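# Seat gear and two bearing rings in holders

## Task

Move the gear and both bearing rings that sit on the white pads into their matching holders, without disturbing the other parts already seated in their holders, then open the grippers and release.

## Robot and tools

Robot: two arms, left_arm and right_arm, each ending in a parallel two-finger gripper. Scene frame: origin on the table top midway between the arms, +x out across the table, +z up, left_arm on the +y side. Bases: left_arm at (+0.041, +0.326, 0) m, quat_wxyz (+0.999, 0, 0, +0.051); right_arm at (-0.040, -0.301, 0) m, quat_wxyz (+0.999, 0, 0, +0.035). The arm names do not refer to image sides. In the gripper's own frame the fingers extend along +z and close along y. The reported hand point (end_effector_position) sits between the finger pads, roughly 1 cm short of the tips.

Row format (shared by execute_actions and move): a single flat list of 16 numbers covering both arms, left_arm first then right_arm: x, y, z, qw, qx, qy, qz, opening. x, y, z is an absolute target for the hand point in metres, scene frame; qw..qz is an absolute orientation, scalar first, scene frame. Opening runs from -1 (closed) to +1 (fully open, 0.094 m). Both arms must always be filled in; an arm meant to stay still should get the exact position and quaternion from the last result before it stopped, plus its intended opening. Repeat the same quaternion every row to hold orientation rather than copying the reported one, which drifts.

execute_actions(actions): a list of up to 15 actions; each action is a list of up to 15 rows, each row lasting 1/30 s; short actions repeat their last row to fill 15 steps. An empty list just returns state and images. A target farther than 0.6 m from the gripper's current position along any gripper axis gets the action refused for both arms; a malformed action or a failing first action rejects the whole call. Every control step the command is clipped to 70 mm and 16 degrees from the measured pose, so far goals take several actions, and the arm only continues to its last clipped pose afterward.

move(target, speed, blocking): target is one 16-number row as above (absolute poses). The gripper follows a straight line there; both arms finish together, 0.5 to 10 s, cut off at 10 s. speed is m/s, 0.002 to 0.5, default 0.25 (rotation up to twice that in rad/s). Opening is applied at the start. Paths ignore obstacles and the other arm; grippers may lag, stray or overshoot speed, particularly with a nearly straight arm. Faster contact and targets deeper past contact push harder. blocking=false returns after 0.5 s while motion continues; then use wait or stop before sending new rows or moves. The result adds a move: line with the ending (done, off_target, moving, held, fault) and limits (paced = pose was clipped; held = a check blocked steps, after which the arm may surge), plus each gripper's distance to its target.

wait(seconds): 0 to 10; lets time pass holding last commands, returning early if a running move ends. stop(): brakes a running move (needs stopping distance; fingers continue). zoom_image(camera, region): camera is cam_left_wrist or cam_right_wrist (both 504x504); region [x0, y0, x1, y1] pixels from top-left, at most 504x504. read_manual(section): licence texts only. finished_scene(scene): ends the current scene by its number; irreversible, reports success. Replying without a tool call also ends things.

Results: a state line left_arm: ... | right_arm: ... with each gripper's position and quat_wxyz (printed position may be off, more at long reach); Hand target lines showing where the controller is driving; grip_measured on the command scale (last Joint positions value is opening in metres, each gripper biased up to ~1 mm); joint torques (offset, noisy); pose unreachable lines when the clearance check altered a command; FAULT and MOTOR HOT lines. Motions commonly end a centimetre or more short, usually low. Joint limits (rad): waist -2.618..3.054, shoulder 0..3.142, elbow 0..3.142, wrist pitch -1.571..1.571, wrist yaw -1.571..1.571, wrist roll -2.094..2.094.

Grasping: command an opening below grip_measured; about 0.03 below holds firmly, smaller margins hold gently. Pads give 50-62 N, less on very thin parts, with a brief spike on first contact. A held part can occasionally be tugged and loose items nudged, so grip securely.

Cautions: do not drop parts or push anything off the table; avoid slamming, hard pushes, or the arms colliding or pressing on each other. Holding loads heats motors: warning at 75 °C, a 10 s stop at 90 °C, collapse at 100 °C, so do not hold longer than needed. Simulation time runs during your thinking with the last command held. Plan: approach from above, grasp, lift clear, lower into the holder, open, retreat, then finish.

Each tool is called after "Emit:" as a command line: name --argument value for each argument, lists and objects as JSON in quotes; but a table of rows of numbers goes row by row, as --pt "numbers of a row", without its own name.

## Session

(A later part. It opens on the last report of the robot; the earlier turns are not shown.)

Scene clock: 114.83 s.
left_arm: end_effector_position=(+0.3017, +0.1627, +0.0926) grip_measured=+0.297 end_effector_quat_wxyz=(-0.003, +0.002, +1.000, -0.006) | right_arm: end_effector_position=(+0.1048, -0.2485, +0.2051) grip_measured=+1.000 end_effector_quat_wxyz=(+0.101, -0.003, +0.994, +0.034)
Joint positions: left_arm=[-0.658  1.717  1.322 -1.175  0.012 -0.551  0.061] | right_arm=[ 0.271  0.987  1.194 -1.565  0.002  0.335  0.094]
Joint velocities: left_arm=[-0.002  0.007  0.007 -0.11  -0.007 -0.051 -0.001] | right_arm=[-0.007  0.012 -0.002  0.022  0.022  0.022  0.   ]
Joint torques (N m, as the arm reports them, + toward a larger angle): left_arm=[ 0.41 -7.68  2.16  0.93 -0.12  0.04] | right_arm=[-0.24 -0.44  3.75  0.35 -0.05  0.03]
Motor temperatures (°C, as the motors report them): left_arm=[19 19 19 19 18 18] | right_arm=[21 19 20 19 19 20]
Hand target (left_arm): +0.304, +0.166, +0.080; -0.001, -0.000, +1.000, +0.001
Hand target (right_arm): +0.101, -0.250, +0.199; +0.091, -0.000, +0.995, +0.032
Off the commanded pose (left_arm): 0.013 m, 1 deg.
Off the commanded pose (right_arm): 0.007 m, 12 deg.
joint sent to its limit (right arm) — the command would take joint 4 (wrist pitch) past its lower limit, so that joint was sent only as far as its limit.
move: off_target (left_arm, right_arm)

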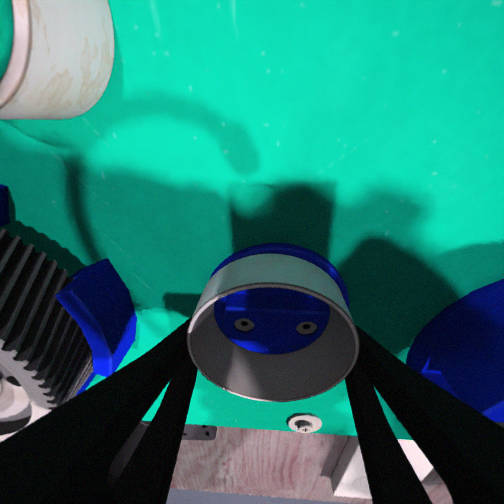

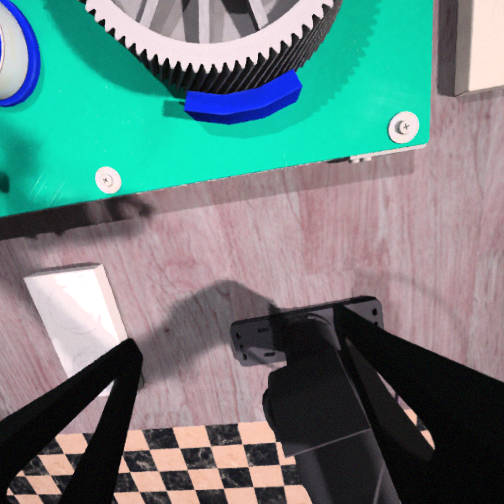

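Emit:
move --target '[0.303,0.163,0.09,0,0,1,0,0.8,0.1,-0.25,0.2,0,0,1,0,1]' --speed 0.03

Emit:
move --target '[0.285,0.163,0.16,0,0,1,0,0.8,0.1,-0.25,0.2,0,0,1,0,1]' --speed 0.1

Emit:
zoom_image --camera "cam_left_wrist" --region '[150,120,400,370]'

Scene clock: 119.10 s.
left_arm: end_effector_position=(+0.3016, +0.1629, +0.0921) grip_measured=+0.799 end_effector_quat_wxyz=(-0.004, +0.001, +1.000, -0.005) | right_arm: end_effector_position=(+0.1048, -0.2485, +0.2051) grip_measured=+1.000 end_effector_quat_wxyz=(+0.101, -0.003, +0.994, +0.034)
Joint positions: left_arm=[-0.658  1.719  1.322 -1.176  0.012 -0.553  0.084] | right_arm=[ 0.271  0.987  1.194 -1.565  0.002  0.335  0.094]
Joint velocities: left_arm=[-0.002 -0.002 -0.017  0.051 -0.007 -0.007 -0.   ] | right_arm=[-0.002 -0.007 -0.017  0.037  0.007 -0.037  0.   ]
Joint torques (N m, as the arm reports them, + toward a larger angle): left_arm=[-0.37 -8.29  4.38  0.5  -0.11 -0.04] | right_arm=[-0.19 -0.4   3.71  0.36 -0.05  0.05]
Motor temperatures (°C, as the motors report them): left_arm=[19 19 19 19 18 18] | right_arm=[21 19 20 19 19 20]
Hand target (left_arm): +0.303, +0.163, +0.090; -0.000, +0.000, +1.000, +0.000
Hand target (right_arm): +0.101, -0.250, +0.199; +0.091, -0.000, +0.995, +0.032
Off the commanded pose (left_arm): 0.003 m, 1 deg.
Off the commanded pose (right_arm): 0.007 m, 12 deg.
joint sent to its limit (right arm) — the command would take joint 4 (wrist pitch) past its lower limit, so that joint was sent only as far as its limit.
move: off_target (right_arm)

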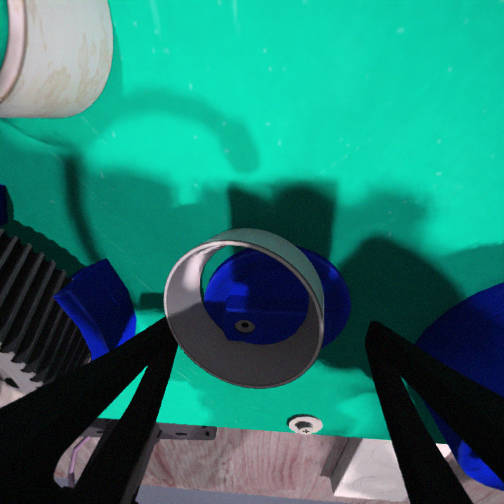

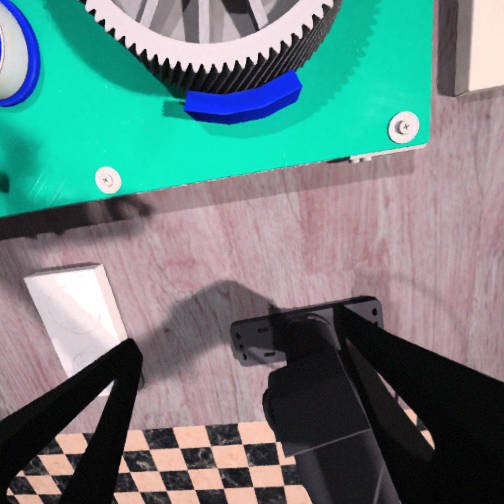

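Scene clock: 120.70 s.
left_arm: end_effector_position=(+0.2816, +0.1670, +0.1449) grip_measured=+0.799 end_effector_quat_wxyz=(-0.020, -0.002, +1.000, +0.006) | right_arm: end_effector_position=(+0.1048, -0.2485, +0.2051) grip_measured=+1.000 end_effector_quat_wxyz=(+0.101, -0.003, +0.994, +0.034)
Joint positions: left_arm=[-0.682  1.673  1.48  -1.419  0.012 -0.584  0.084] | right_arm=[ 0.271  0.987  1.194 -1.565  0.002  0.335  0.094]
Joint velocities: left_arm=[ 0.002 -0.007 -0.007 -0.022 -0.037 -0.037 -0.   ] | right_arm=[-0.007 -0.007 -0.002 -0.037 -0.168  0.081  0.   ]
Joint torques (N m, as the arm reports them, + toward a larger angle): left_arm=[ -0.97 -10.19   7.09   0.14  -0.11  -0.03] | right_arm=[-0.22 -0.49  3.77  0.35 -0.05  0.03]
Motor temperatures (°C, as the motors report them): left_arm=[19 19 19 19 18 18] | right_arm=[21 19 20 19 19 20]
Hand target (left_arm): +0.284, +0.164, +0.160; +0.000, -0.000, +1.000, -0.001
Hand target (right_arm): +0.101, -0.250, +0.199; +0.091, -0.000, +0.995, +0.032
Off the commanded pose (left_arm): 0.016 m, 2 deg.
Off the commanded pose (right_arm): 0.007 m, 12 deg.
joint sent to its limit (right arm) — the command would take joint 4 (wrist pitch) past its lower limit, so that joint was sent only as far as its limit.
move: off_target (left_arm, right_arm)

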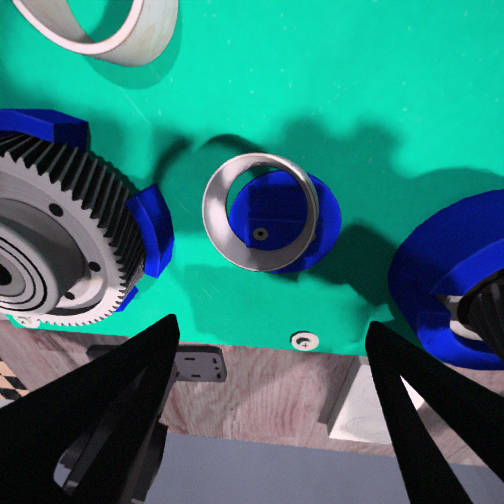

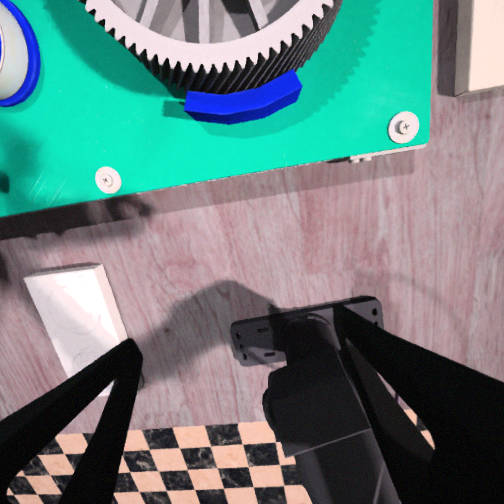

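Region (150, 120, 400, 370) of cam_left_wrist's 504x504 image, scaled by 2.016, with more detail than that image has.

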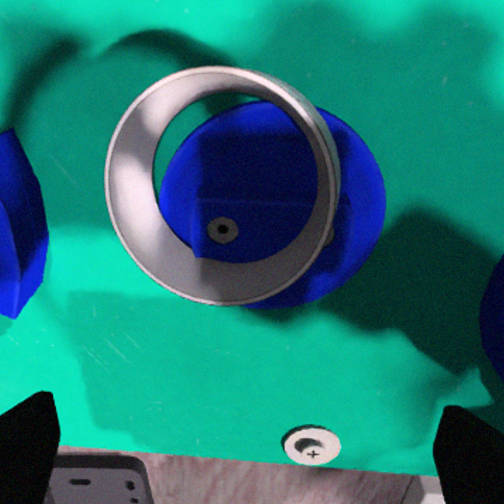

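Emit:
move --target '[0.308,0.170,0.13,0,0,1,0,0.85,0.1,-0.25,0.2,0,0,1,0,1]' --speed 0.06

Emit:
move --target '[0.306,0.172,0.102,0,0,1,0,0.85,0.1,-0.25,0.2,0,0,1,0,1]' --speed 0.04

Scene clock: 123.03 s.
left_arm: end_effector_position=(+0.3026, +0.1663, +0.1336) grip_measured=+0.848 end_effector_quat_wxyz=(-0.007, +0.002, +1.000, -0.002) | right_arm: end_effector_position=(+0.1048, -0.2485, +0.2051) grip_measured=+1.000 end_effector_quat_wxyz=(+0.101, -0.003, +0.994, +0.034)
Joint positions: left_arm=[-0.647  1.712  1.48  -1.349  0.012 -0.541  0.087] | right_arm=[ 0.271  0.987  1.194 -1.565  0.002  0.335  0.094]
Joint velocities: left_arm=[-0.002 -0.007 -0.007  0.022  0.066 -0.051  0.   ] | right_arm=[-0.002 -0.007 -0.017 -0.007  0.051 -0.081  0.   ]
Joint torques (N m, as the arm reports them, + toward a larger angle): left_arm=[ 0.98 -8.52  3.87  0.63 -0.12  0.11] | right_arm=[-0.15 -0.4   3.75  0.37 -0.05  0.05]
Motor temperatures (°C, as the motors report them): left_arm=[19 19 19 19 18 18] | right_arm=[21 19 20 19 19 20]
Hand target (left_arm): +0.308, +0.170, +0.130; -0.000, -0.000, +1.000, +0.001
Hand target (right_arm): +0.101, -0.250, +0.199; +0.091, -0.000, +0.995, +0.032
Off the commanded pose (left_arm): 0.007 m, 1 deg.
Off the commanded pose (right_arm): 0.007 m, 12 deg.
joint sent to its limit (right arm) — the command would take joint 4 (wrist pitch) past its lower limit, so that joint was sent only as far as its limit.
move: off_target (right_arm)

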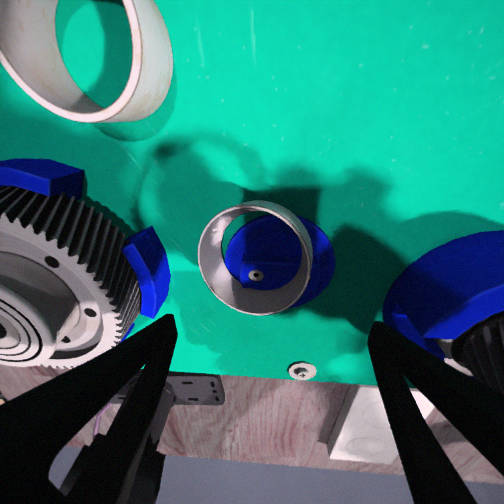

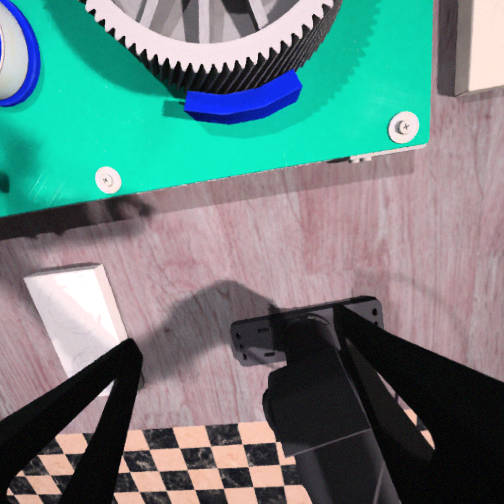

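Scene clock: 125.93 s.
left_arm: end_effector_position=(+0.3019, +0.1667, +0.1061) grip_measured=+0.848 end_effector_quat_wxyz=(-0.007, +0.004, +1.000, -0.003) | right_arm: end_effector_position=(+0.1048, -0.2485, +0.2051) grip_measured=+1.000 end_effector_quat_wxyz=(+0.101, -0.003, +0.994, +0.034)
Joint positions: left_arm=[-0.647  1.712  1.371 -1.238  0.012 -0.537  0.087] | right_arm=[ 0.271  0.987  1.194 -1.565  0.002  0.335  0.094]
Joint velocities: left_arm=[-0.002  0.002  0.002 -0.022  0.007  0.007 -0.   ] | right_arm=[ 0.002 -0.002  0.002 -0.037 -0.081  0.066  0.   ]
Joint torques (N m, as the arm reports them, + toward a larger angle): left_arm=[ 1.23 -8.87  3.43  0.63 -0.11  0.11] | right_arm=[-0.19 -0.44  3.75  0.35 -0.04  0.06]
Motor temperatures (°C, as the motors report them): left_arm=[19 19 19 19 18 18] | right_arm=[21 19 20 19 19 20]
Hand target (left_arm): +0.306, +0.172, +0.102; -0.000, -0.000, +1.000, +0.000
Hand target (right_arm): +0.101, -0.250, +0.199; +0.091, -0.000, +0.995, +0.032
Off the commanded pose (left_arm): 0.008 m, 1 deg.
Off the commanded pose (right_arm): 0.007 m, 12 deg.
joint sent to its limit (right arm) — the command would take joint 4 (wrist pitch) past its lower limit, so that joint was sent only as far as its limit.
move: off_target (right_arm)

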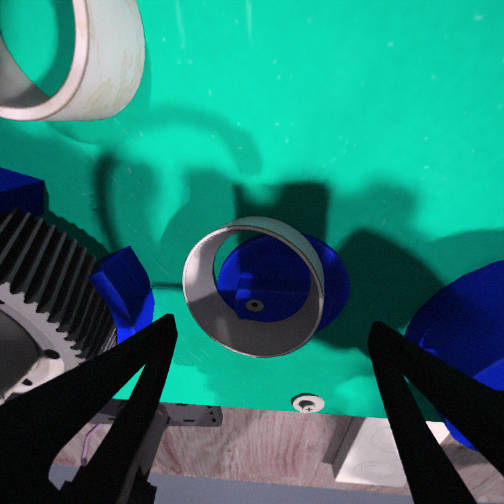

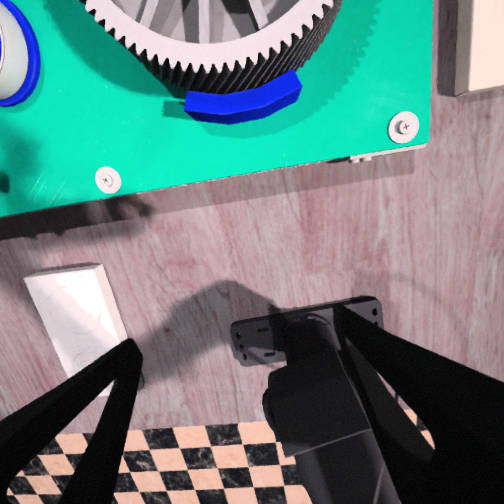

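Emit:
move --target '[0.304,0.172,0.084,0,0,1,0,0.85,0.1,-0.25,0.2,0,0,1,0,1]' --speed 0.03

Emit:
move --target '[0.304,0.150,0.088,0,0,1,0,0.85,0.1,-0.25,0.2,0,0,1,0,1]' --speed 0.015

Scene clock: 129.97 s.
left_arm: end_effector_position=(+0.3009, +0.1673, +0.0891) grip_measured=+0.848 end_effector_quat_wxyz=(-0.005, +0.004, +1.000, -0.004) | right_arm: end_effector_position=(+0.1048, -0.2485, +0.2051) grip_measured=+1.000 end_effector_quat_wxyz=(+0.101, -0.003, +0.994, +0.034)
Joint positions: left_arm=[-0.647  1.712  1.303 -1.165  0.012 -0.536  0.087] | right_arm=[ 0.271  0.987  1.194 -1.565  0.002  0.335  0.094]
Joint velocities: left_arm=[ 0.002 -0.012 -0.022 -0.022 -0.066  0.022 -0.001] | right_arm=[-0.007 -0.007 -0.002 -0.007 -0.051  0.051  0.   ]
Joint torques (N m, as the arm reports them, + toward a larger angle): left_arm=[ 0.95 -8.47  3.37  0.64 -0.12  0.07] | right_arm=[-0.18 -0.47  3.71  0.37 -0.06  0.04]
Motor temperatures (°C, as the motors report them): left_arm=[19 19 19 19 18 18] | right_arm=[21 18 20 19 19 20]
Hand target (left_arm): +0.304, +0.172, +0.084; -0.000, +0.000, +1.000, +0.000
Hand target (right_arm): +0.101, -0.250, +0.199; +0.091, -0.000, +0.995, +0.032
Off the commanded pose (left_arm): 0.008 m, 1 deg.
Off the commanded pose (right_arm): 0.007 m, 12 deg.
joint sent to its limit (right arm) — the command would take joint 4 (wrist pitch) past its lower limit, so that joint was sent only as far as its limit.
move: off_target (right_arm)

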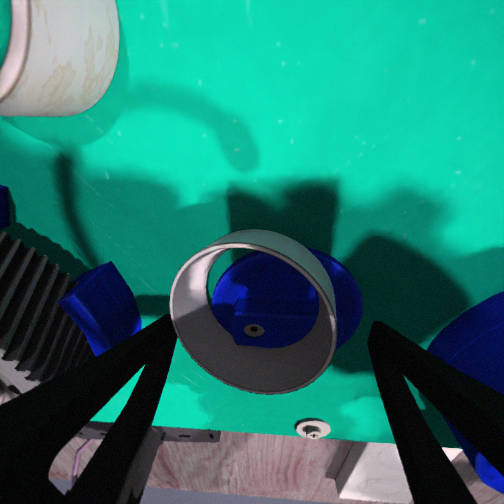

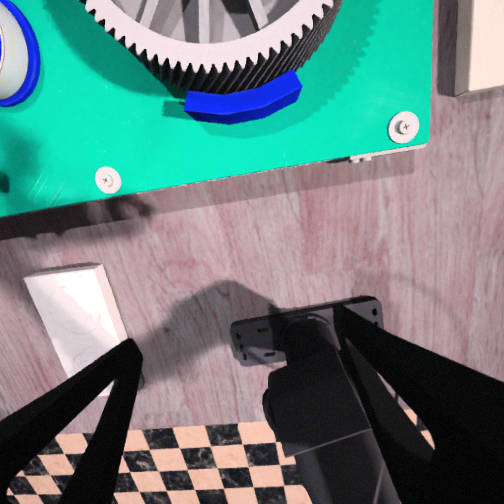

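Scene clock: 137.30 s.
left_arm: end_effector_position=(+0.2948, +0.1599, +0.0794) grip_measured=+0.848 end_effector_quat_wxyz=(-0.017, -0.004, +1.000, +0.008) | right_arm: end_effector_position=(+0.1048, -0.2485, +0.2051) grip_measured=+1.000 end_effector_quat_wxyz=(+0.101, -0.003, +0.994, +0.034)
Joint positions: left_arm=[-0.682  1.746  1.303 -1.165  0.005 -0.587  0.087] | right_arm=[ 0.271  0.987  1.194 -1.565  0.002  0.335  0.094]
Joint velocities: left_arm=[ 0.007  0.002 -0.007 -0.007  0.007 -0.095 -0.   ] | right_arm=[ 0.002 -0.007 -0.012 -0.051 -0.007 -0.007  0.   ]
Joint torques (N m, as the arm reports them, + toward a larger angle): left_arm=[-1.19 -8.47  7.19  0.33 -0.04 -0.03] | right_arm=[-0.19 -0.48  3.72  0.38 -0.04  0.05]
Motor temperatures (°C, as the motors report them): left_arm=[19 19 19 19 18 18] | right_arm=[21 18 20 19 19 20]
Hand target (left_arm): +0.303, +0.150, +0.088; +0.000, +0.000, +1.000, -0.001
Hand target (right_arm): +0.101, -0.250, +0.199; +0.091, -0.000, +0.995, +0.032
Off the commanded pose (left_arm): 0.016 m, 2 deg.
Off the commanded pose (right_arm): 0.007 m, 12 deg.
joint sent to its limit (right arm) — the command would take joint 4 (wrist pitch) past its lower limit, so that joint was sent only as far as its limit.
move: off_target (left_arm, right_arm)

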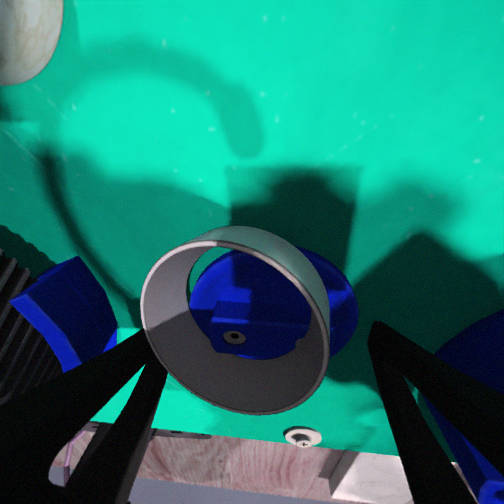

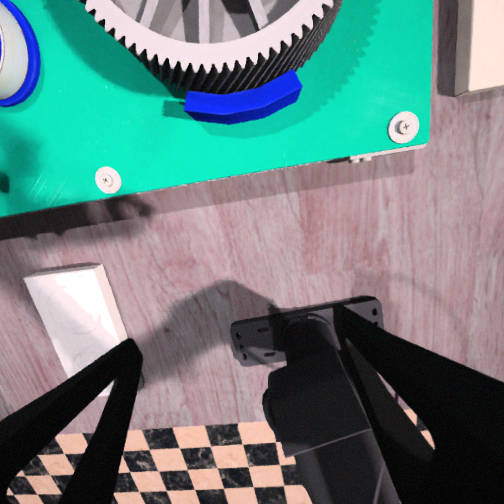

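Emit:
move --target '[0.300,0.174,0.088,0,0,1,0,0.85,0.1,-0.25,0.2,0,0,1,0,1]' --speed 0.04

Emit:
move --target '[0.300,0.174,0.088,0,0,1,0,0.22,0.1,-0.25,0.2,0,0,1,0,1]' --speed 0.04

Emit:
move --target '[0.302,0.166,0.125,0,0,1,0,0.22,0.1,-0.25,0.2,0,0,1,0,1]' --speed 0.05

Scene clock: 140.60 s.
left_arm: end_effector_position=(+0.3011, +0.1680, +0.0873) grip_measured=+0.848 end_effector_quat_wxyz=(-0.006, +0.002, +1.000, +0.000) | right_arm: end_effector_position=(+0.1048, -0.2485, +0.2051) grip_measured=+1.000 end_effector_quat_wxyz=(+0.101, -0.003, +0.994, +0.034)
Joint positions: left_arm=[-0.648  1.719  1.303 -1.165  0.005 -0.542  0.087] | right_arm=[ 0.271  0.987  1.194 -1.565  0.002  0.335  0.094]
Joint velocities: left_arm=[ 0.012  0.002  0.007  0.095 -0.037 -0.007 -0.001] | right_arm=[-0.002  0.002  0.012  0.066 -0.022 -0.022  0.   ]
Joint torques (N m, as the arm reports them, + toward a larger angle): left_arm=[  0.98 -11.05   2.98   0.5   -0.05   0.09] | right_arm=[-0.14 -0.47  3.7   0.35 -0.05  0.05]
Motor temperatures (°C, as the motors report them): left_arm=[19 19 19 19 18 18] | right_arm=[21 18 20 19 19 20]
Hand target (left_arm): +0.300, +0.174, +0.088; -0.000, -0.000, +1.000, +0.001
Hand target (right_arm): +0.101, -0.250, +0.199; +0.091, -0.000, +0.995, +0.032
Off the commanded pose (left_arm): 0.006 m, 1 deg.
Off the commanded pose (right_arm): 0.007 m, 12 deg.
joint sent to its limit (right arm) — the command would take joint 4 (wrist pitch) past its lower limit, so that joint was sent only as far as its limit.
move: off_target (right_arm)

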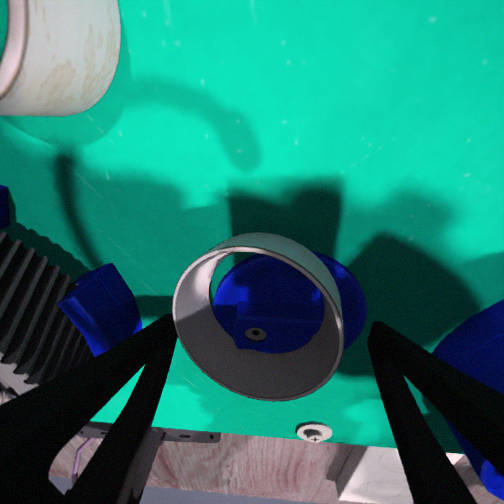

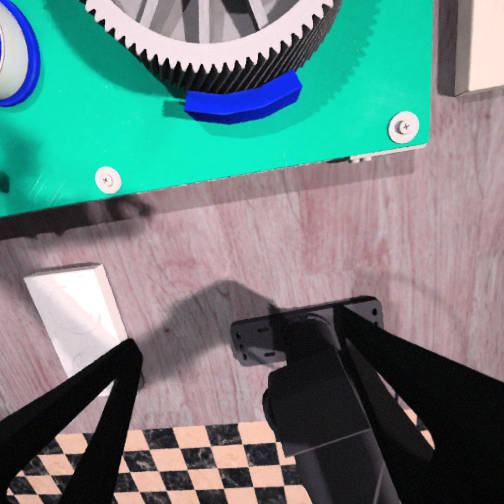

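Scene clock: 143.50 s.
left_arm: end_effector_position=(+0.3002, +0.1670, +0.0873) grip_measured=+0.304 end_effector_quat_wxyz=(-0.008, +0.001, +1.000, -0.002) | right_arm: end_effector_position=(+0.1048, -0.2485, +0.2051) grip_measured=+1.000 end_effector_quat_wxyz=(+0.101, -0.003, +0.994, +0.034)
Joint positions: left_arm=[-0.649  1.719  1.303 -1.166  0.011 -0.545  0.061] | right_arm=[ 0.271  0.987  1.194 -1.565  0.002  0.335  0.094]
Joint velocities: left_arm=[-0.007 -0.007 -0.012 -0.022  0.051 -0.081  0.001] | right_arm=[ 0.017 -0.002 -0.007  0.037 -0.037 -0.051  0.   ]
Joint torques (N m, as the arm reports them, + toward a larger angle): left_arm=[  1.11 -11.1    2.93   0.52  -0.11   0.14] | right_arm=[-0.19 -0.51  3.75  0.37 -0.03  0.05]
Motor temperatures (°C, as the motors report them): left_arm=[19 19 19 19 18 18] | right_arm=[21 18 20 19 19 20]
Hand target (left_arm): +0.300, +0.174, +0.088; -0.000, -0.000, +1.000, +0.000
Hand target (right_arm): +0.101, -0.250, +0.199; +0.091, -0.000, +0.995, +0.032
Off the commanded pose (left_arm): 0.007 m, 1 deg.
Off the commanded pose (right_arm): 0.007 m, 12 deg.
joint sent to its limit (right arm) — the command would take joint 4 (wrist pitch) past its lower limit, so that joint was sent only as far as its limit.
move: off_target (right_arm)

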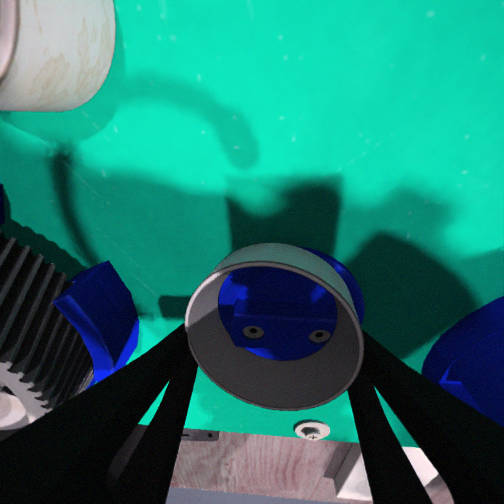

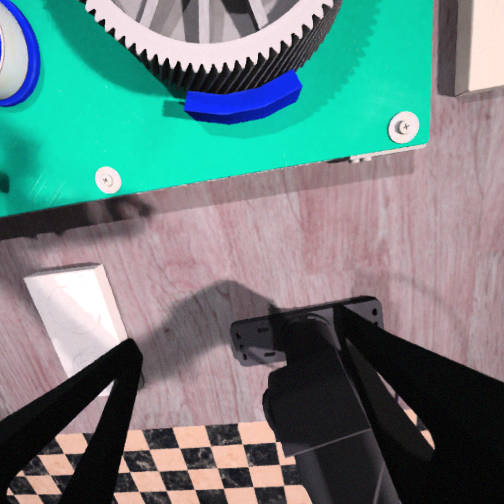

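Scene clock: 145.87 s.
left_arm: end_effector_position=(+0.2950, +0.1694, +0.1082) grip_measured=+0.304 end_effector_quat_wxyz=(-0.023, +0.000, +1.000, +0.006) | right_arm: end_effector_position=(+0.1048, -0.2485, +0.2051) grip_measured=+1.000 end_effector_quat_wxyz=(+0.101, -0.003, +0.994, +0.034)
Joint positions: left_arm=[-0.649  1.719  1.386 -1.283  0.014 -0.546  0.061] | right_arm=[ 0.271  0.987  1.194 -1.565  0.002  0.335  0.094]
Joint velocities: left_arm=[-0.012  0.012 -0.007 -0.022  0.007 -0.007 -0.   ] | right_arm=[-0.002 -0.012 -0.002 -0.051 -0.037 -0.037  0.   ]
Joint torques (N m, as the arm reports them, + toward a larger angle): left_arm=[ -0.54 -10.8    7.38   0.12  -0.14  -0.04] | right_arm=[-0.17 -0.49  3.67  0.36 -0.04  0.05]
Motor temperatures (°C, as the motors report them): left_arm=[19 19 19 19 18 18] | right_arm=[21 18 20 19 19 20]
Hand target (left_arm): +0.301, +0.166, +0.125; +0.000, -0.000, +1.000, -0.000
Hand target (right_arm): +0.101, -0.250, +0.199; +0.091, -0.000, +0.995, +0.032
Off the commanded pose (left_arm): 0.018 m, 3 deg.
Off the commanded pose (right_arm): 0.007 m, 12 deg.
joint sent to its limit (right arm) — the command would take joint 4 (wrist pitch) past its lower limit, so that joint was sent only as far as its limit.
move: off_target (left_arm, right_arm)

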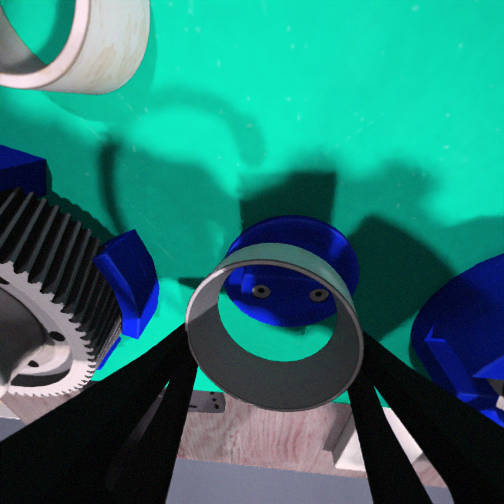

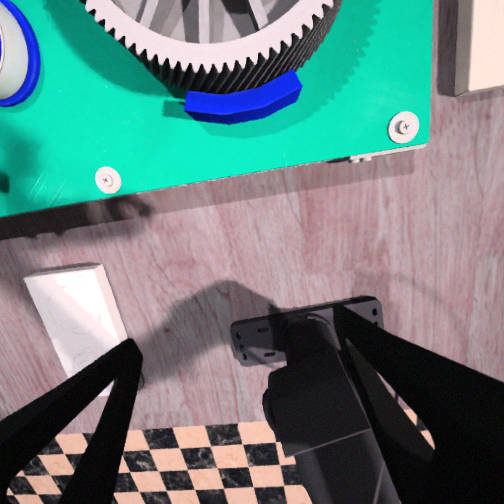

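Emit:
move --target '[0.309,0.155,0.118,0,0,1,0,0.22,0.1,-0.25,0.2,0,0,1,0,1]' --speed 0.03

Scene clock: 149.87 s.
left_arm: end_effector_position=(+0.2983, +0.1627, +0.1085) grip_measured=+0.304 end_effector_quat_wxyz=(-0.022, -0.003, +1.000, +0.006) | right_arm: end_effector_position=(+0.1048, -0.2485, +0.2051) grip_measured=+1.000 end_effector_quat_wxyz=(+0.101, -0.003, +0.994, +0.034)
Joint positions: left_arm=[-0.663  1.741  1.413 -1.286  0.014 -0.565  0.061] | right_arm=[ 0.271  0.987  1.194 -1.565  0.002  0.335  0.094]
Joint velocities: left_arm=[-0.007 -0.002  0.012 -0.125 -0.037  0.022  0.   ] | right_arm=[-0.002 -0.007  0.002 -0.051 -0.007 -0.066  0.   ]
Joint torques (N m, as the arm reports them, + toward a larger angle): left_arm=[-1.   -8.57  7.38  0.35 -0.13 -0.03] | right_arm=[-0.17 -0.46  3.72  0.37 -0.04  0.05]
Motor temperatures (°C, as the motors report them): left_arm=[19 19 20 19 18 18] | right_arm=[21 18 20 19 19 20]
Hand target (left_arm): +0.308, +0.155, +0.118; +0.000, -0.000, +1.000, -0.000
Hand target (right_arm): +0.101, -0.250, +0.199; +0.091, -0.000, +0.995, +0.032
Off the commanded pose (left_arm): 0.016 m, 3 deg.
Off the commanded pose (right_arm): 0.007 m, 12 deg.
joint sent to its limit (right arm) — the command would take joint 4 (wrist pitch) past its lower limit, so that joint was sent only as far as its limit.
move: off_target (left_arm, right_arm)

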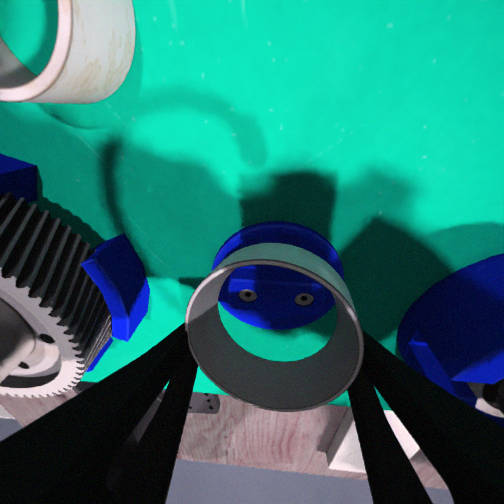

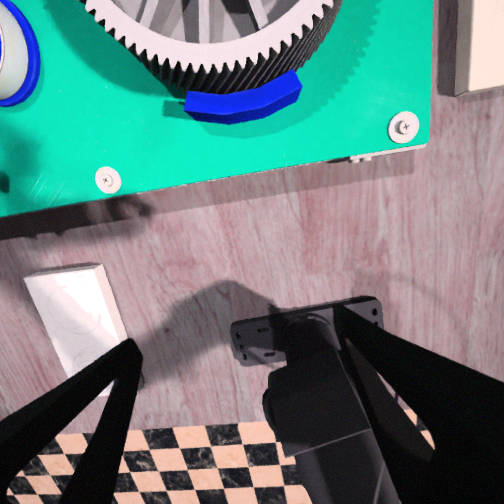

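Mid 276; good. Descend.

Emit:
move --target '[0.305,0.157,0.075,0,0,1,0,0.22,0.1,-0.25,0.2,0,0,1,0,1]' --speed 0.03

Scene clock: 158.67 s.
left_arm: end_effector_position=(+0.2996, +0.1653, +0.0877) grip_measured=+0.304 end_effector_quat_wxyz=(-0.015, -0.005, +1.000, +0.011) | right_arm: end_effector_position=(+0.1048, -0.2485, +0.2051) grip_measured=+1.000 end_effector_quat_wxyz=(+0.101, -0.003, +0.994, +0.034)
Joint positions: left_arm=[-0.663  1.745  1.334 -1.198 -0.002 -0.57   0.061] | right_arm=[ 0.271  0.987  1.194 -1.565  0.002  0.335  0.094]
Joint velocities: left_arm=[-0.007 -0.002 -0.002  0.037  0.022 -0.007 -0.   ] | right_arm=[ 0.002  0.002 -0.002 -0.007  0.007  0.007  0.   ]
Joint torques (N m, as the arm reports them, + toward a larger angle): left_arm=[-1.05 -8.15  2.06  1.28  0.02  0.  ] | right_arm=[-0.12 -0.5   3.69  0.35 -0.05  0.04]
Motor temperatures (°C, as the motors report them): left_arm=[19 19 20 19 18 18] | right_arm=[21 18 20 19 19 20]
Hand target (left_arm): +0.305, +0.157, +0.076; -0.001, -0.000, +1.000, +0.001
Hand target (right_arm): +0.101, -0.250, +0.199; +0.091, -0.000, +0.995, +0.032
Off the commanded pose (left_arm): 0.016 m, 2 deg.
Off the commanded pose (right_arm): 0.007 m, 12 deg.
joint sent to its limit (right arm) — the command would take joint 4 (wrist pitch) past its lower limit, so that joint was sent only as far as its limit.
move: off_target (left_arm, right_arm)

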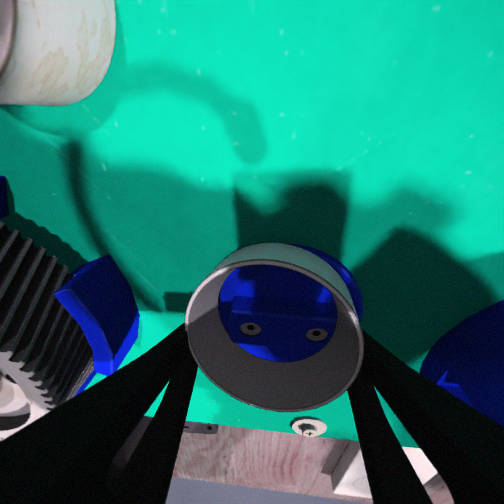

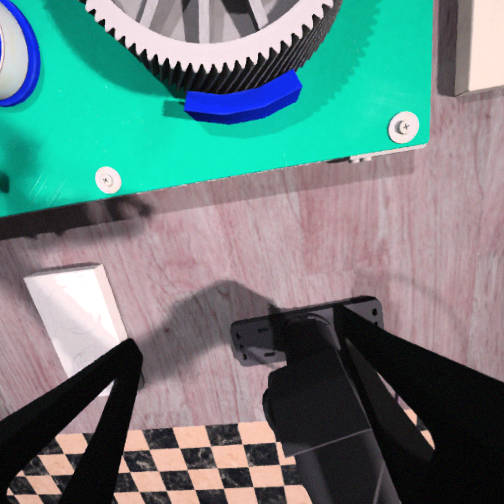

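Emit:
move --target '[0.305,0.149,0.088,0,0,1,0,0.22,0.1,-0.25,0.2,0,0,1,0,1]' --speed 0.03

Emit:
move --target '[0.305,0.152,0.072,0,0,1,0,0.22,0.1,-0.25,0.2,0,0,1,0,1]' --speed 0.03

Scene clock: 163.00 s.
left_arm: end_effector_position=(+0.2989, +0.1649, +0.0877) grip_measured=+0.304 end_effector_quat_wxyz=(-0.012, -0.011, +1.000, +0.018) | right_arm: end_effector_position=(+0.1048, -0.2485, +0.2051) grip_measured=+1.000 end_effector_quat_wxyz=(+0.101, -0.003, +0.994, +0.034)
Joint positions: left_arm=[-0.674  1.745  1.334 -1.2   -0.018 -0.593  0.061] | right_arm=[ 0.271  0.987  1.194 -1.565  0.002  0.335  0.094]
Joint velocities: left_arm=[-0.022  0.007  0.007  0.022  0.007 -0.022 -0.   ] | right_arm=[-0.002 -0.007 -0.002  0.051 -0.066 -0.007  0.   ]
Joint torques (N m, as the arm reports them, + toward a larger angle): left_arm=[-1.92 -7.77  5.65  0.71  0.18  0.03] | right_arm=[-0.21 -0.44  3.75  0.37 -0.04  0.05]
Motor temperatures (°C, as the motors report them): left_arm=[19 19 20 19 18 18] | right_arm=[21 18 20 19 19 20]
Hand target (left_arm): +0.304, +0.149, +0.088; -0.000, +0.000, +1.000, +0.000
Hand target (right_arm): +0.101, -0.250, +0.199; +0.091, -0.000, +0.995, +0.032
Off the commanded pose (left_arm): 0.017 m, 3 deg.
Off the commanded pose (right_arm): 0.007 m, 12 deg.
joint sent to its limit (right arm) — the command would take joint 4 (wrist pitch) past its lower limit, so that joint was sent only as far as its limit.
move: off_target (left_arm, right_arm)

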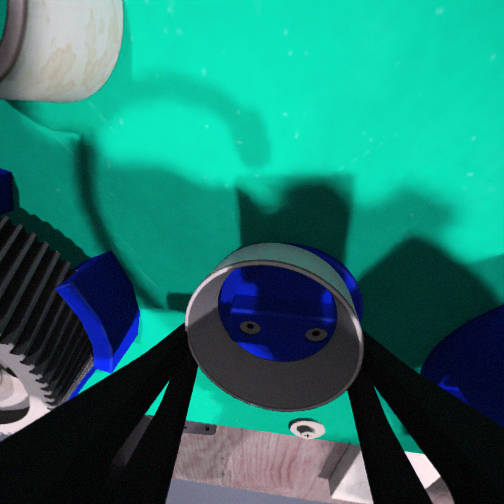

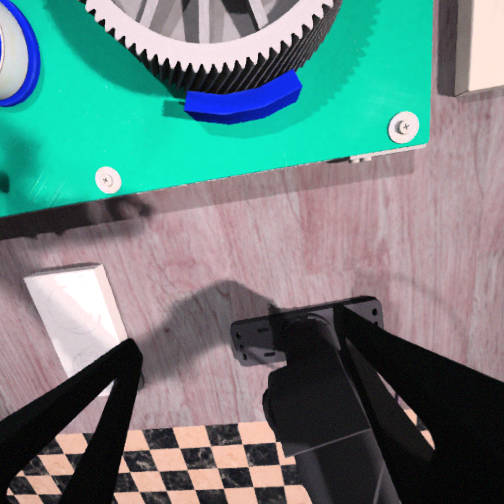

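Scene clock: 166.77 s.
left_arm: end_effector_position=(+0.2993, +0.1650, +0.0877) grip_measured=+0.304 end_effector_quat_wxyz=(-0.011, -0.011, +1.000, +0.019) | right_arm: end_effector_position=(+0.1048, -0.2485, +0.2051) grip_measured=+1.000 end_effector_quat_wxyz=(+0.101, -0.003, +0.994, +0.034)
Joint positions: left_arm=[-0.674  1.745  1.334 -1.199 -0.019 -0.593  0.061] | right_arm=[ 0.271  0.987  1.194 -1.565  0.002  0.335  0.094]
Joint velocities: left_arm=[ 0.002 -0.007  0.007 -0.007 -0.066  0.007 -0.   ] | right_arm=[-0.007 -0.007 -0.007 -0.037 -0.037 -0.022  0.   ]
Joint torques (N m, as the arm reports them, + toward a larger angle): left_arm=[-1.22 -7.22  2.06  1.39  0.18  0.1 ] | right_arm=[-0.19 -0.45  3.71  0.37 -0.04  0.05]
Motor temperatures (°C, as the motors report them): left_arm=[19 19 19 19 18 18] | right_arm=[21 18 20 19 19 20]
Hand target (left_arm): +0.304, +0.153, +0.073; -0.001, +0.000, +1.000, +0.001
Hand target (right_arm): +0.101, -0.250, +0.199; +0.091, -0.000, +0.995, +0.032
Off the commanded pose (left_arm): 0.021 m, 3 deg.
Off the commanded pose (right_arm): 0.007 m, 12 deg.
joint sent to its limit (right arm) — the command would take joint 4 (wrist pitch) past its lower limit, so that joint was sent only as far as its limit.
move: off_target (left_arm, right_arm)

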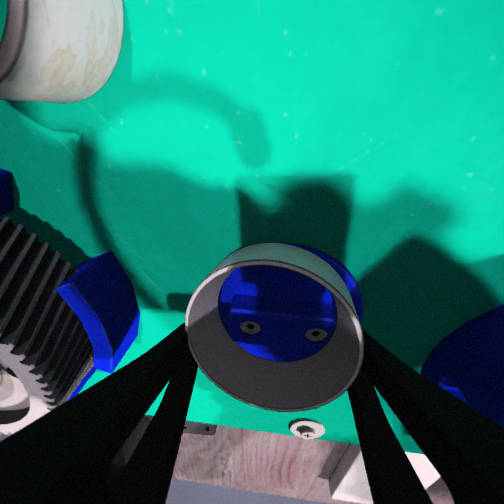

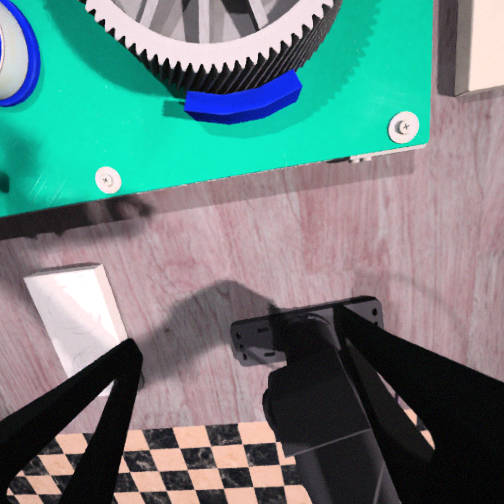

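Emit:
move --target '[0.307,0.152,0.125,0,0,1,0,0.22,0.1,-0.25,0.2,0,0,1,0,1]' --speed 0.04

Emit:
move --target '[0.307,0.152,0.098,0,0,1,0,0.22,0.1,-0.25,0.2,0,0,1,0,1]' --speed 0.04

Scene clock: 169.93 s.
left_arm: end_effector_position=(+0.3026, +0.1595, +0.1136) grip_measured=+0.304 end_effector_quat_wxyz=(-0.010, -0.009, +1.000, +0.009) | right_arm: end_effector_position=(+0.1048, -0.2485, +0.2051) grip_measured=+1.000 end_effector_quat_wxyz=(+0.101, -0.003, +0.994, +0.034)
Joint positions: left_arm=[-0.674  1.744  1.437 -1.291 -0.004 -0.589  0.061] | right_arm=[ 0.271  0.987  1.194 -1.565  0.002  0.335  0.094]
Joint velocities: left_arm=[ 0.002 -0.007 -0.007 -0.066 -0.007 -0.022  0.   ] | right_arm=[-0.002  0.007  0.002 -0.022  0.051 -0.037  0.   ]
Joint torques (N m, as the arm reports them, + toward a larger angle): left_arm=[-0.93 -9.19  7.41  0.16  0.03  0.11] | right_arm=[-0.2  -0.49  3.66  0.4  -0.06  0.05]
Motor temperatures (°C, as the motors report them): left_arm=[19 19 20 19 18 18] | right_arm=[21 18 20 19 19 20]
Hand target (left_arm): +0.306, +0.152, +0.125; +0.001, -0.000, +1.000, -0.000
Hand target (right_arm): +0.101, -0.250, +0.199; +0.091, -0.000, +0.995, +0.032
Off the commanded pose (left_arm): 0.014 m, 2 deg.
Off the commanded pose (right_arm): 0.007 m, 12 deg.
joint sent to its limit (right arm) — the command would take joint 4 (wrist pitch) past its lower limit, so that joint was sent only as far as its limit.
move: off_target (left_arm, right_arm)

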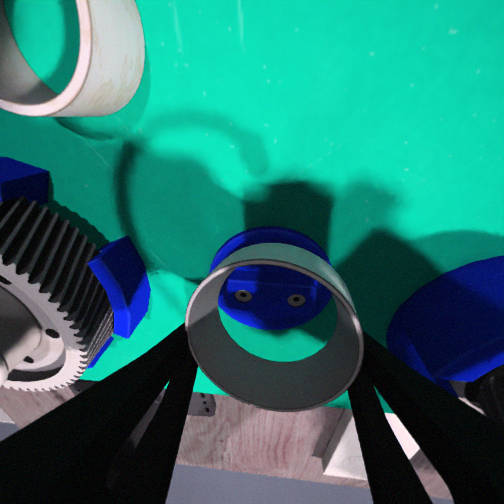

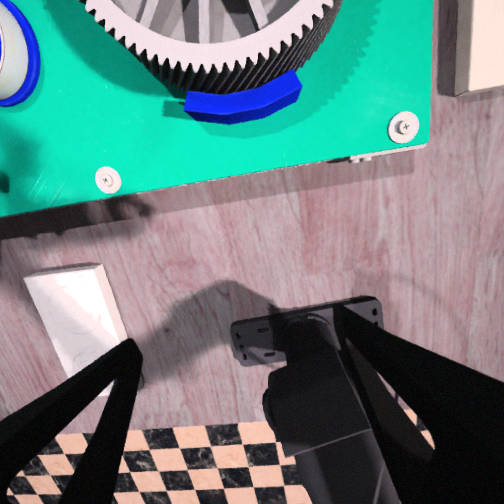

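Scene clock: 172.93 s.
left_arm: end_effector_position=(+0.3075, +0.1563, +0.1012) grip_measured=+0.304 end_effector_quat_wxyz=(-0.003, -0.009, +1.000, +0.004) | right_arm: end_effector_position=(+0.1048, -0.2485, +0.2051) grip_measured=+1.000 end_effector_quat_wxyz=(+0.101, -0.003, +0.994, +0.034)
Joint positions: left_arm=[-0.674  1.754  1.4   -1.226 -0.003 -0.589  0.061] | right_arm=[ 0.271  0.987  1.194 -1.565  0.002  0.335  0.094]
Joint velocities: left_arm=[-0.007  0.007  0.007 -0.007  0.051 -0.037 -0.001] | right_arm=[ 0.007  0.007  0.002 -0.037  0.007  0.051  0.   ]
Joint torques (N m, as the arm reports them, + toward a larger angle): left_arm=[-0.92 -9.11  3.79  0.64  0.03  0.1 ] | right_arm=[-0.17 -0.47  3.71  0.38 -0.03  0.06]
Motor temperatures (°C, as the motors report them): left_arm=[19 19 19 19 18 18] | right_arm=[21 18 20 19 19 20]
Hand target (left_arm): +0.307, +0.152, +0.098; -0.000, -0.000, +1.000, +0.000
Hand target (right_arm): +0.101, -0.250, +0.199; +0.091, -0.000, +0.995, +0.032
Off the commanded pose (left_arm): 0.005 m, 1 deg.
Off the commanded pose (right_arm): 0.007 m, 12 deg.
joint sent to its limit (right arm) — the command would take joint 4 (wrist pitch) past its lower limit, so that joint was sent only as far as its limit.
move: off_target (right_arm)

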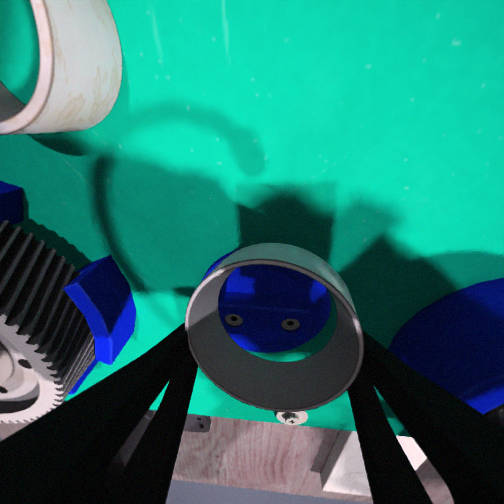

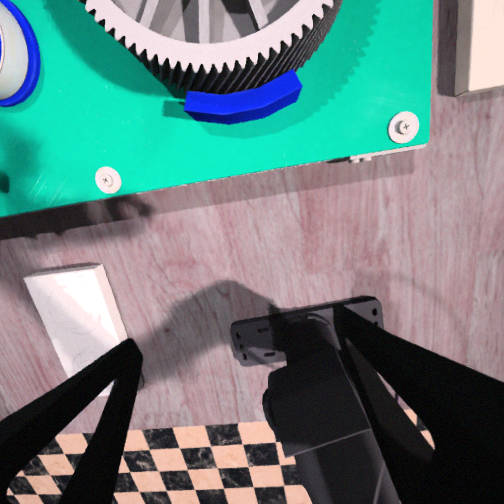

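Emit:
move --target '[0.305,0.165,0.102,0,0,1,0,0.22,0.1,-0.25,0.2,0,0,1,0,1]' --speed 0.03

Scene clock: 176.87 s.
left_arm: end_effector_position=(+0.3046, +0.1606, +0.0968) grip_measured=+0.304 end_effector_quat_wxyz=(-0.010, +0.004, +1.000, +0.008) | right_arm: end_effector_position=(+0.1048, -0.2485, +0.2051) grip_measured=+1.000 end_effector_quat_wxyz=(+0.101, -0.003, +0.994, +0.034)
Joint positions: left_arm=[-0.667  1.754  1.382 -1.226 -0.003 -0.557  0.061] | right_arm=[ 0.271  0.987  1.194 -1.565  0.002  0.335  0.094]
Joint velocities: left_arm=[ 0.007  0.012 -0.007  0.037 -0.037 -0.007  0.001] | right_arm=[-0.017 -0.002  0.002 -0.051 -0.022 -0.051  0.   ]
Joint torques (N m, as the arm reports them, + toward a larger angle): left_arm=[  1.19 -12.45   3.33   0.47   0.03   0.11] | right_arm=[-0.23 -0.45  3.76  0.38 -0.03  0.05]
Motor temperatures (°C, as the motors report them): left_arm=[19 19 19 19 18 18] | right_arm=[21 18 21 19 19 20]
Hand target (left_arm): +0.305, +0.165, +0.102; -0.000, -0.000, +1.000, +0.000
Hand target (right_arm): +0.101, -0.250, +0.199; +0.091, -0.000, +0.995, +0.032
Off the commanded pose (left_arm): 0.007 m, 2 deg.
Off the commanded pose (right_arm): 0.007 m, 12 deg.
joint sent to its limit (right arm) — the command would take joint 4 (wrist pitch) past its lower limit, so that joint was sent only as far as its limit.
move: off_target (right_arm)

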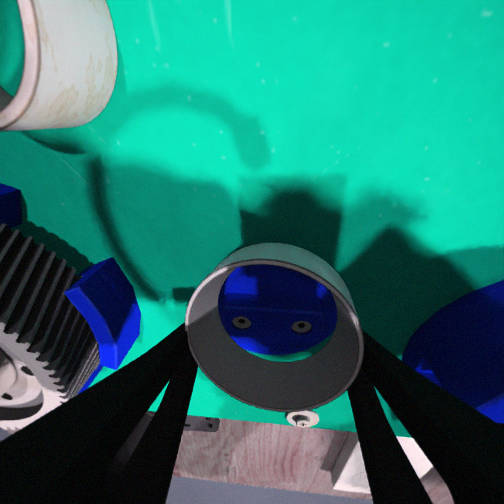

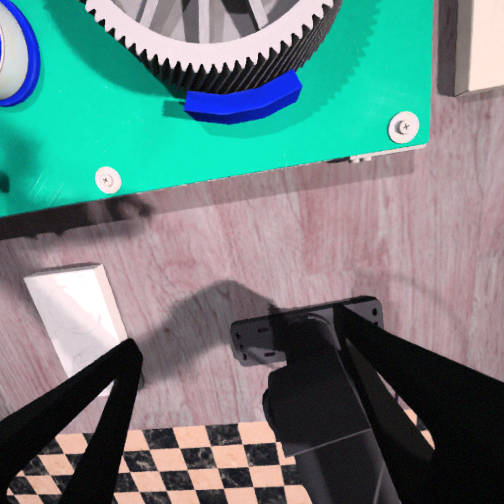

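Centred now. Descend.

Emit:
move --target '[0.306,0.162,0.072,0,0,1,0,0.22,0.1,-0.25,0.2,0,0,1,0,1]' --speed 0.03

Scene clock: 180.73 s.
left_arm: end_effector_position=(+0.3001, +0.1660, +0.0874) grip_measured=+0.304 end_effector_quat_wxyz=(-0.008, +0.004, +1.000, +0.014) | right_arm: end_effector_position=(+0.1048, -0.2485, +0.2051) grip_measured=+1.000 end_effector_quat_wxyz=(+0.101, -0.003, +0.994, +0.034)
Joint positions: left_arm=[-0.667  1.736  1.323 -1.187 -0.015 -0.557  0.061] | right_arm=[ 0.271  0.987  1.194 -1.565  0.002  0.335  0.094]
Joint velocities: left_arm=[-0.012 -0.002 -0.012 -0.095 -0.007  0.022  0.   ] | right_arm=[ 0.002  0.017 -0.007 -0.037 -0.066  0.037  0.   ]
Joint torques (N m, as the arm reports them, + toward a larger angle): left_arm=[ 0.63 -7.7   1.59  1.3   0.14  0.03] | right_arm=[-0.18 -0.54  3.74  0.37 -0.05  0.04]
Motor temperatures (°C, as the motors report them): left_arm=[19 19 19 19 18 18] | right_arm=[21 18 21 19 19 20]
Hand target (left_arm): +0.305, +0.162, +0.073; -0.001, -0.000, +1.000, +0.001
Hand target (right_arm): +0.101, -0.250, +0.199; +0.091, -0.000, +0.995, +0.032
Off the commanded pose (left_arm): 0.017 m, 2 deg.
Off the commanded pose (right_arm): 0.007 m, 12 deg.
joint sent to its limit (right arm) — the command would take joint 4 (wrist pitch) past its lower limit, so that joint was sent only as far as its limit.
move: off_target (left_arm, right_arm)

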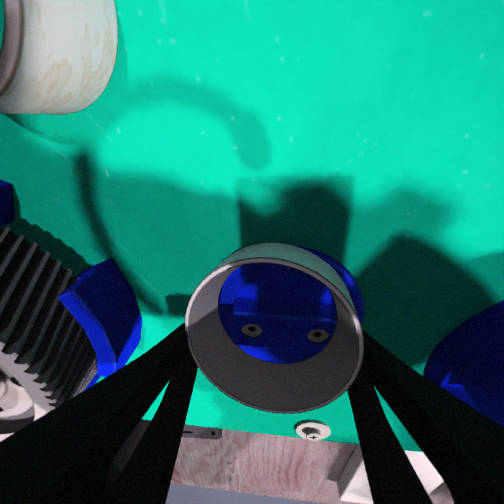

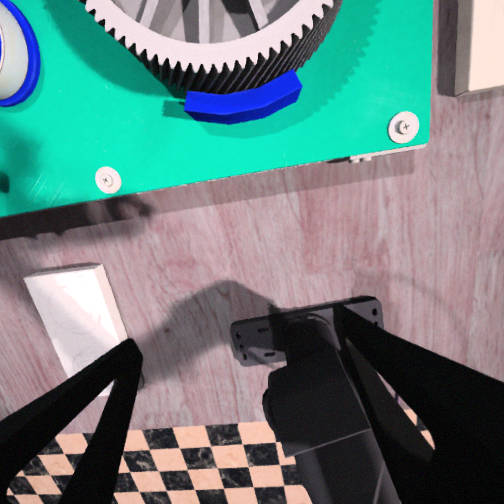

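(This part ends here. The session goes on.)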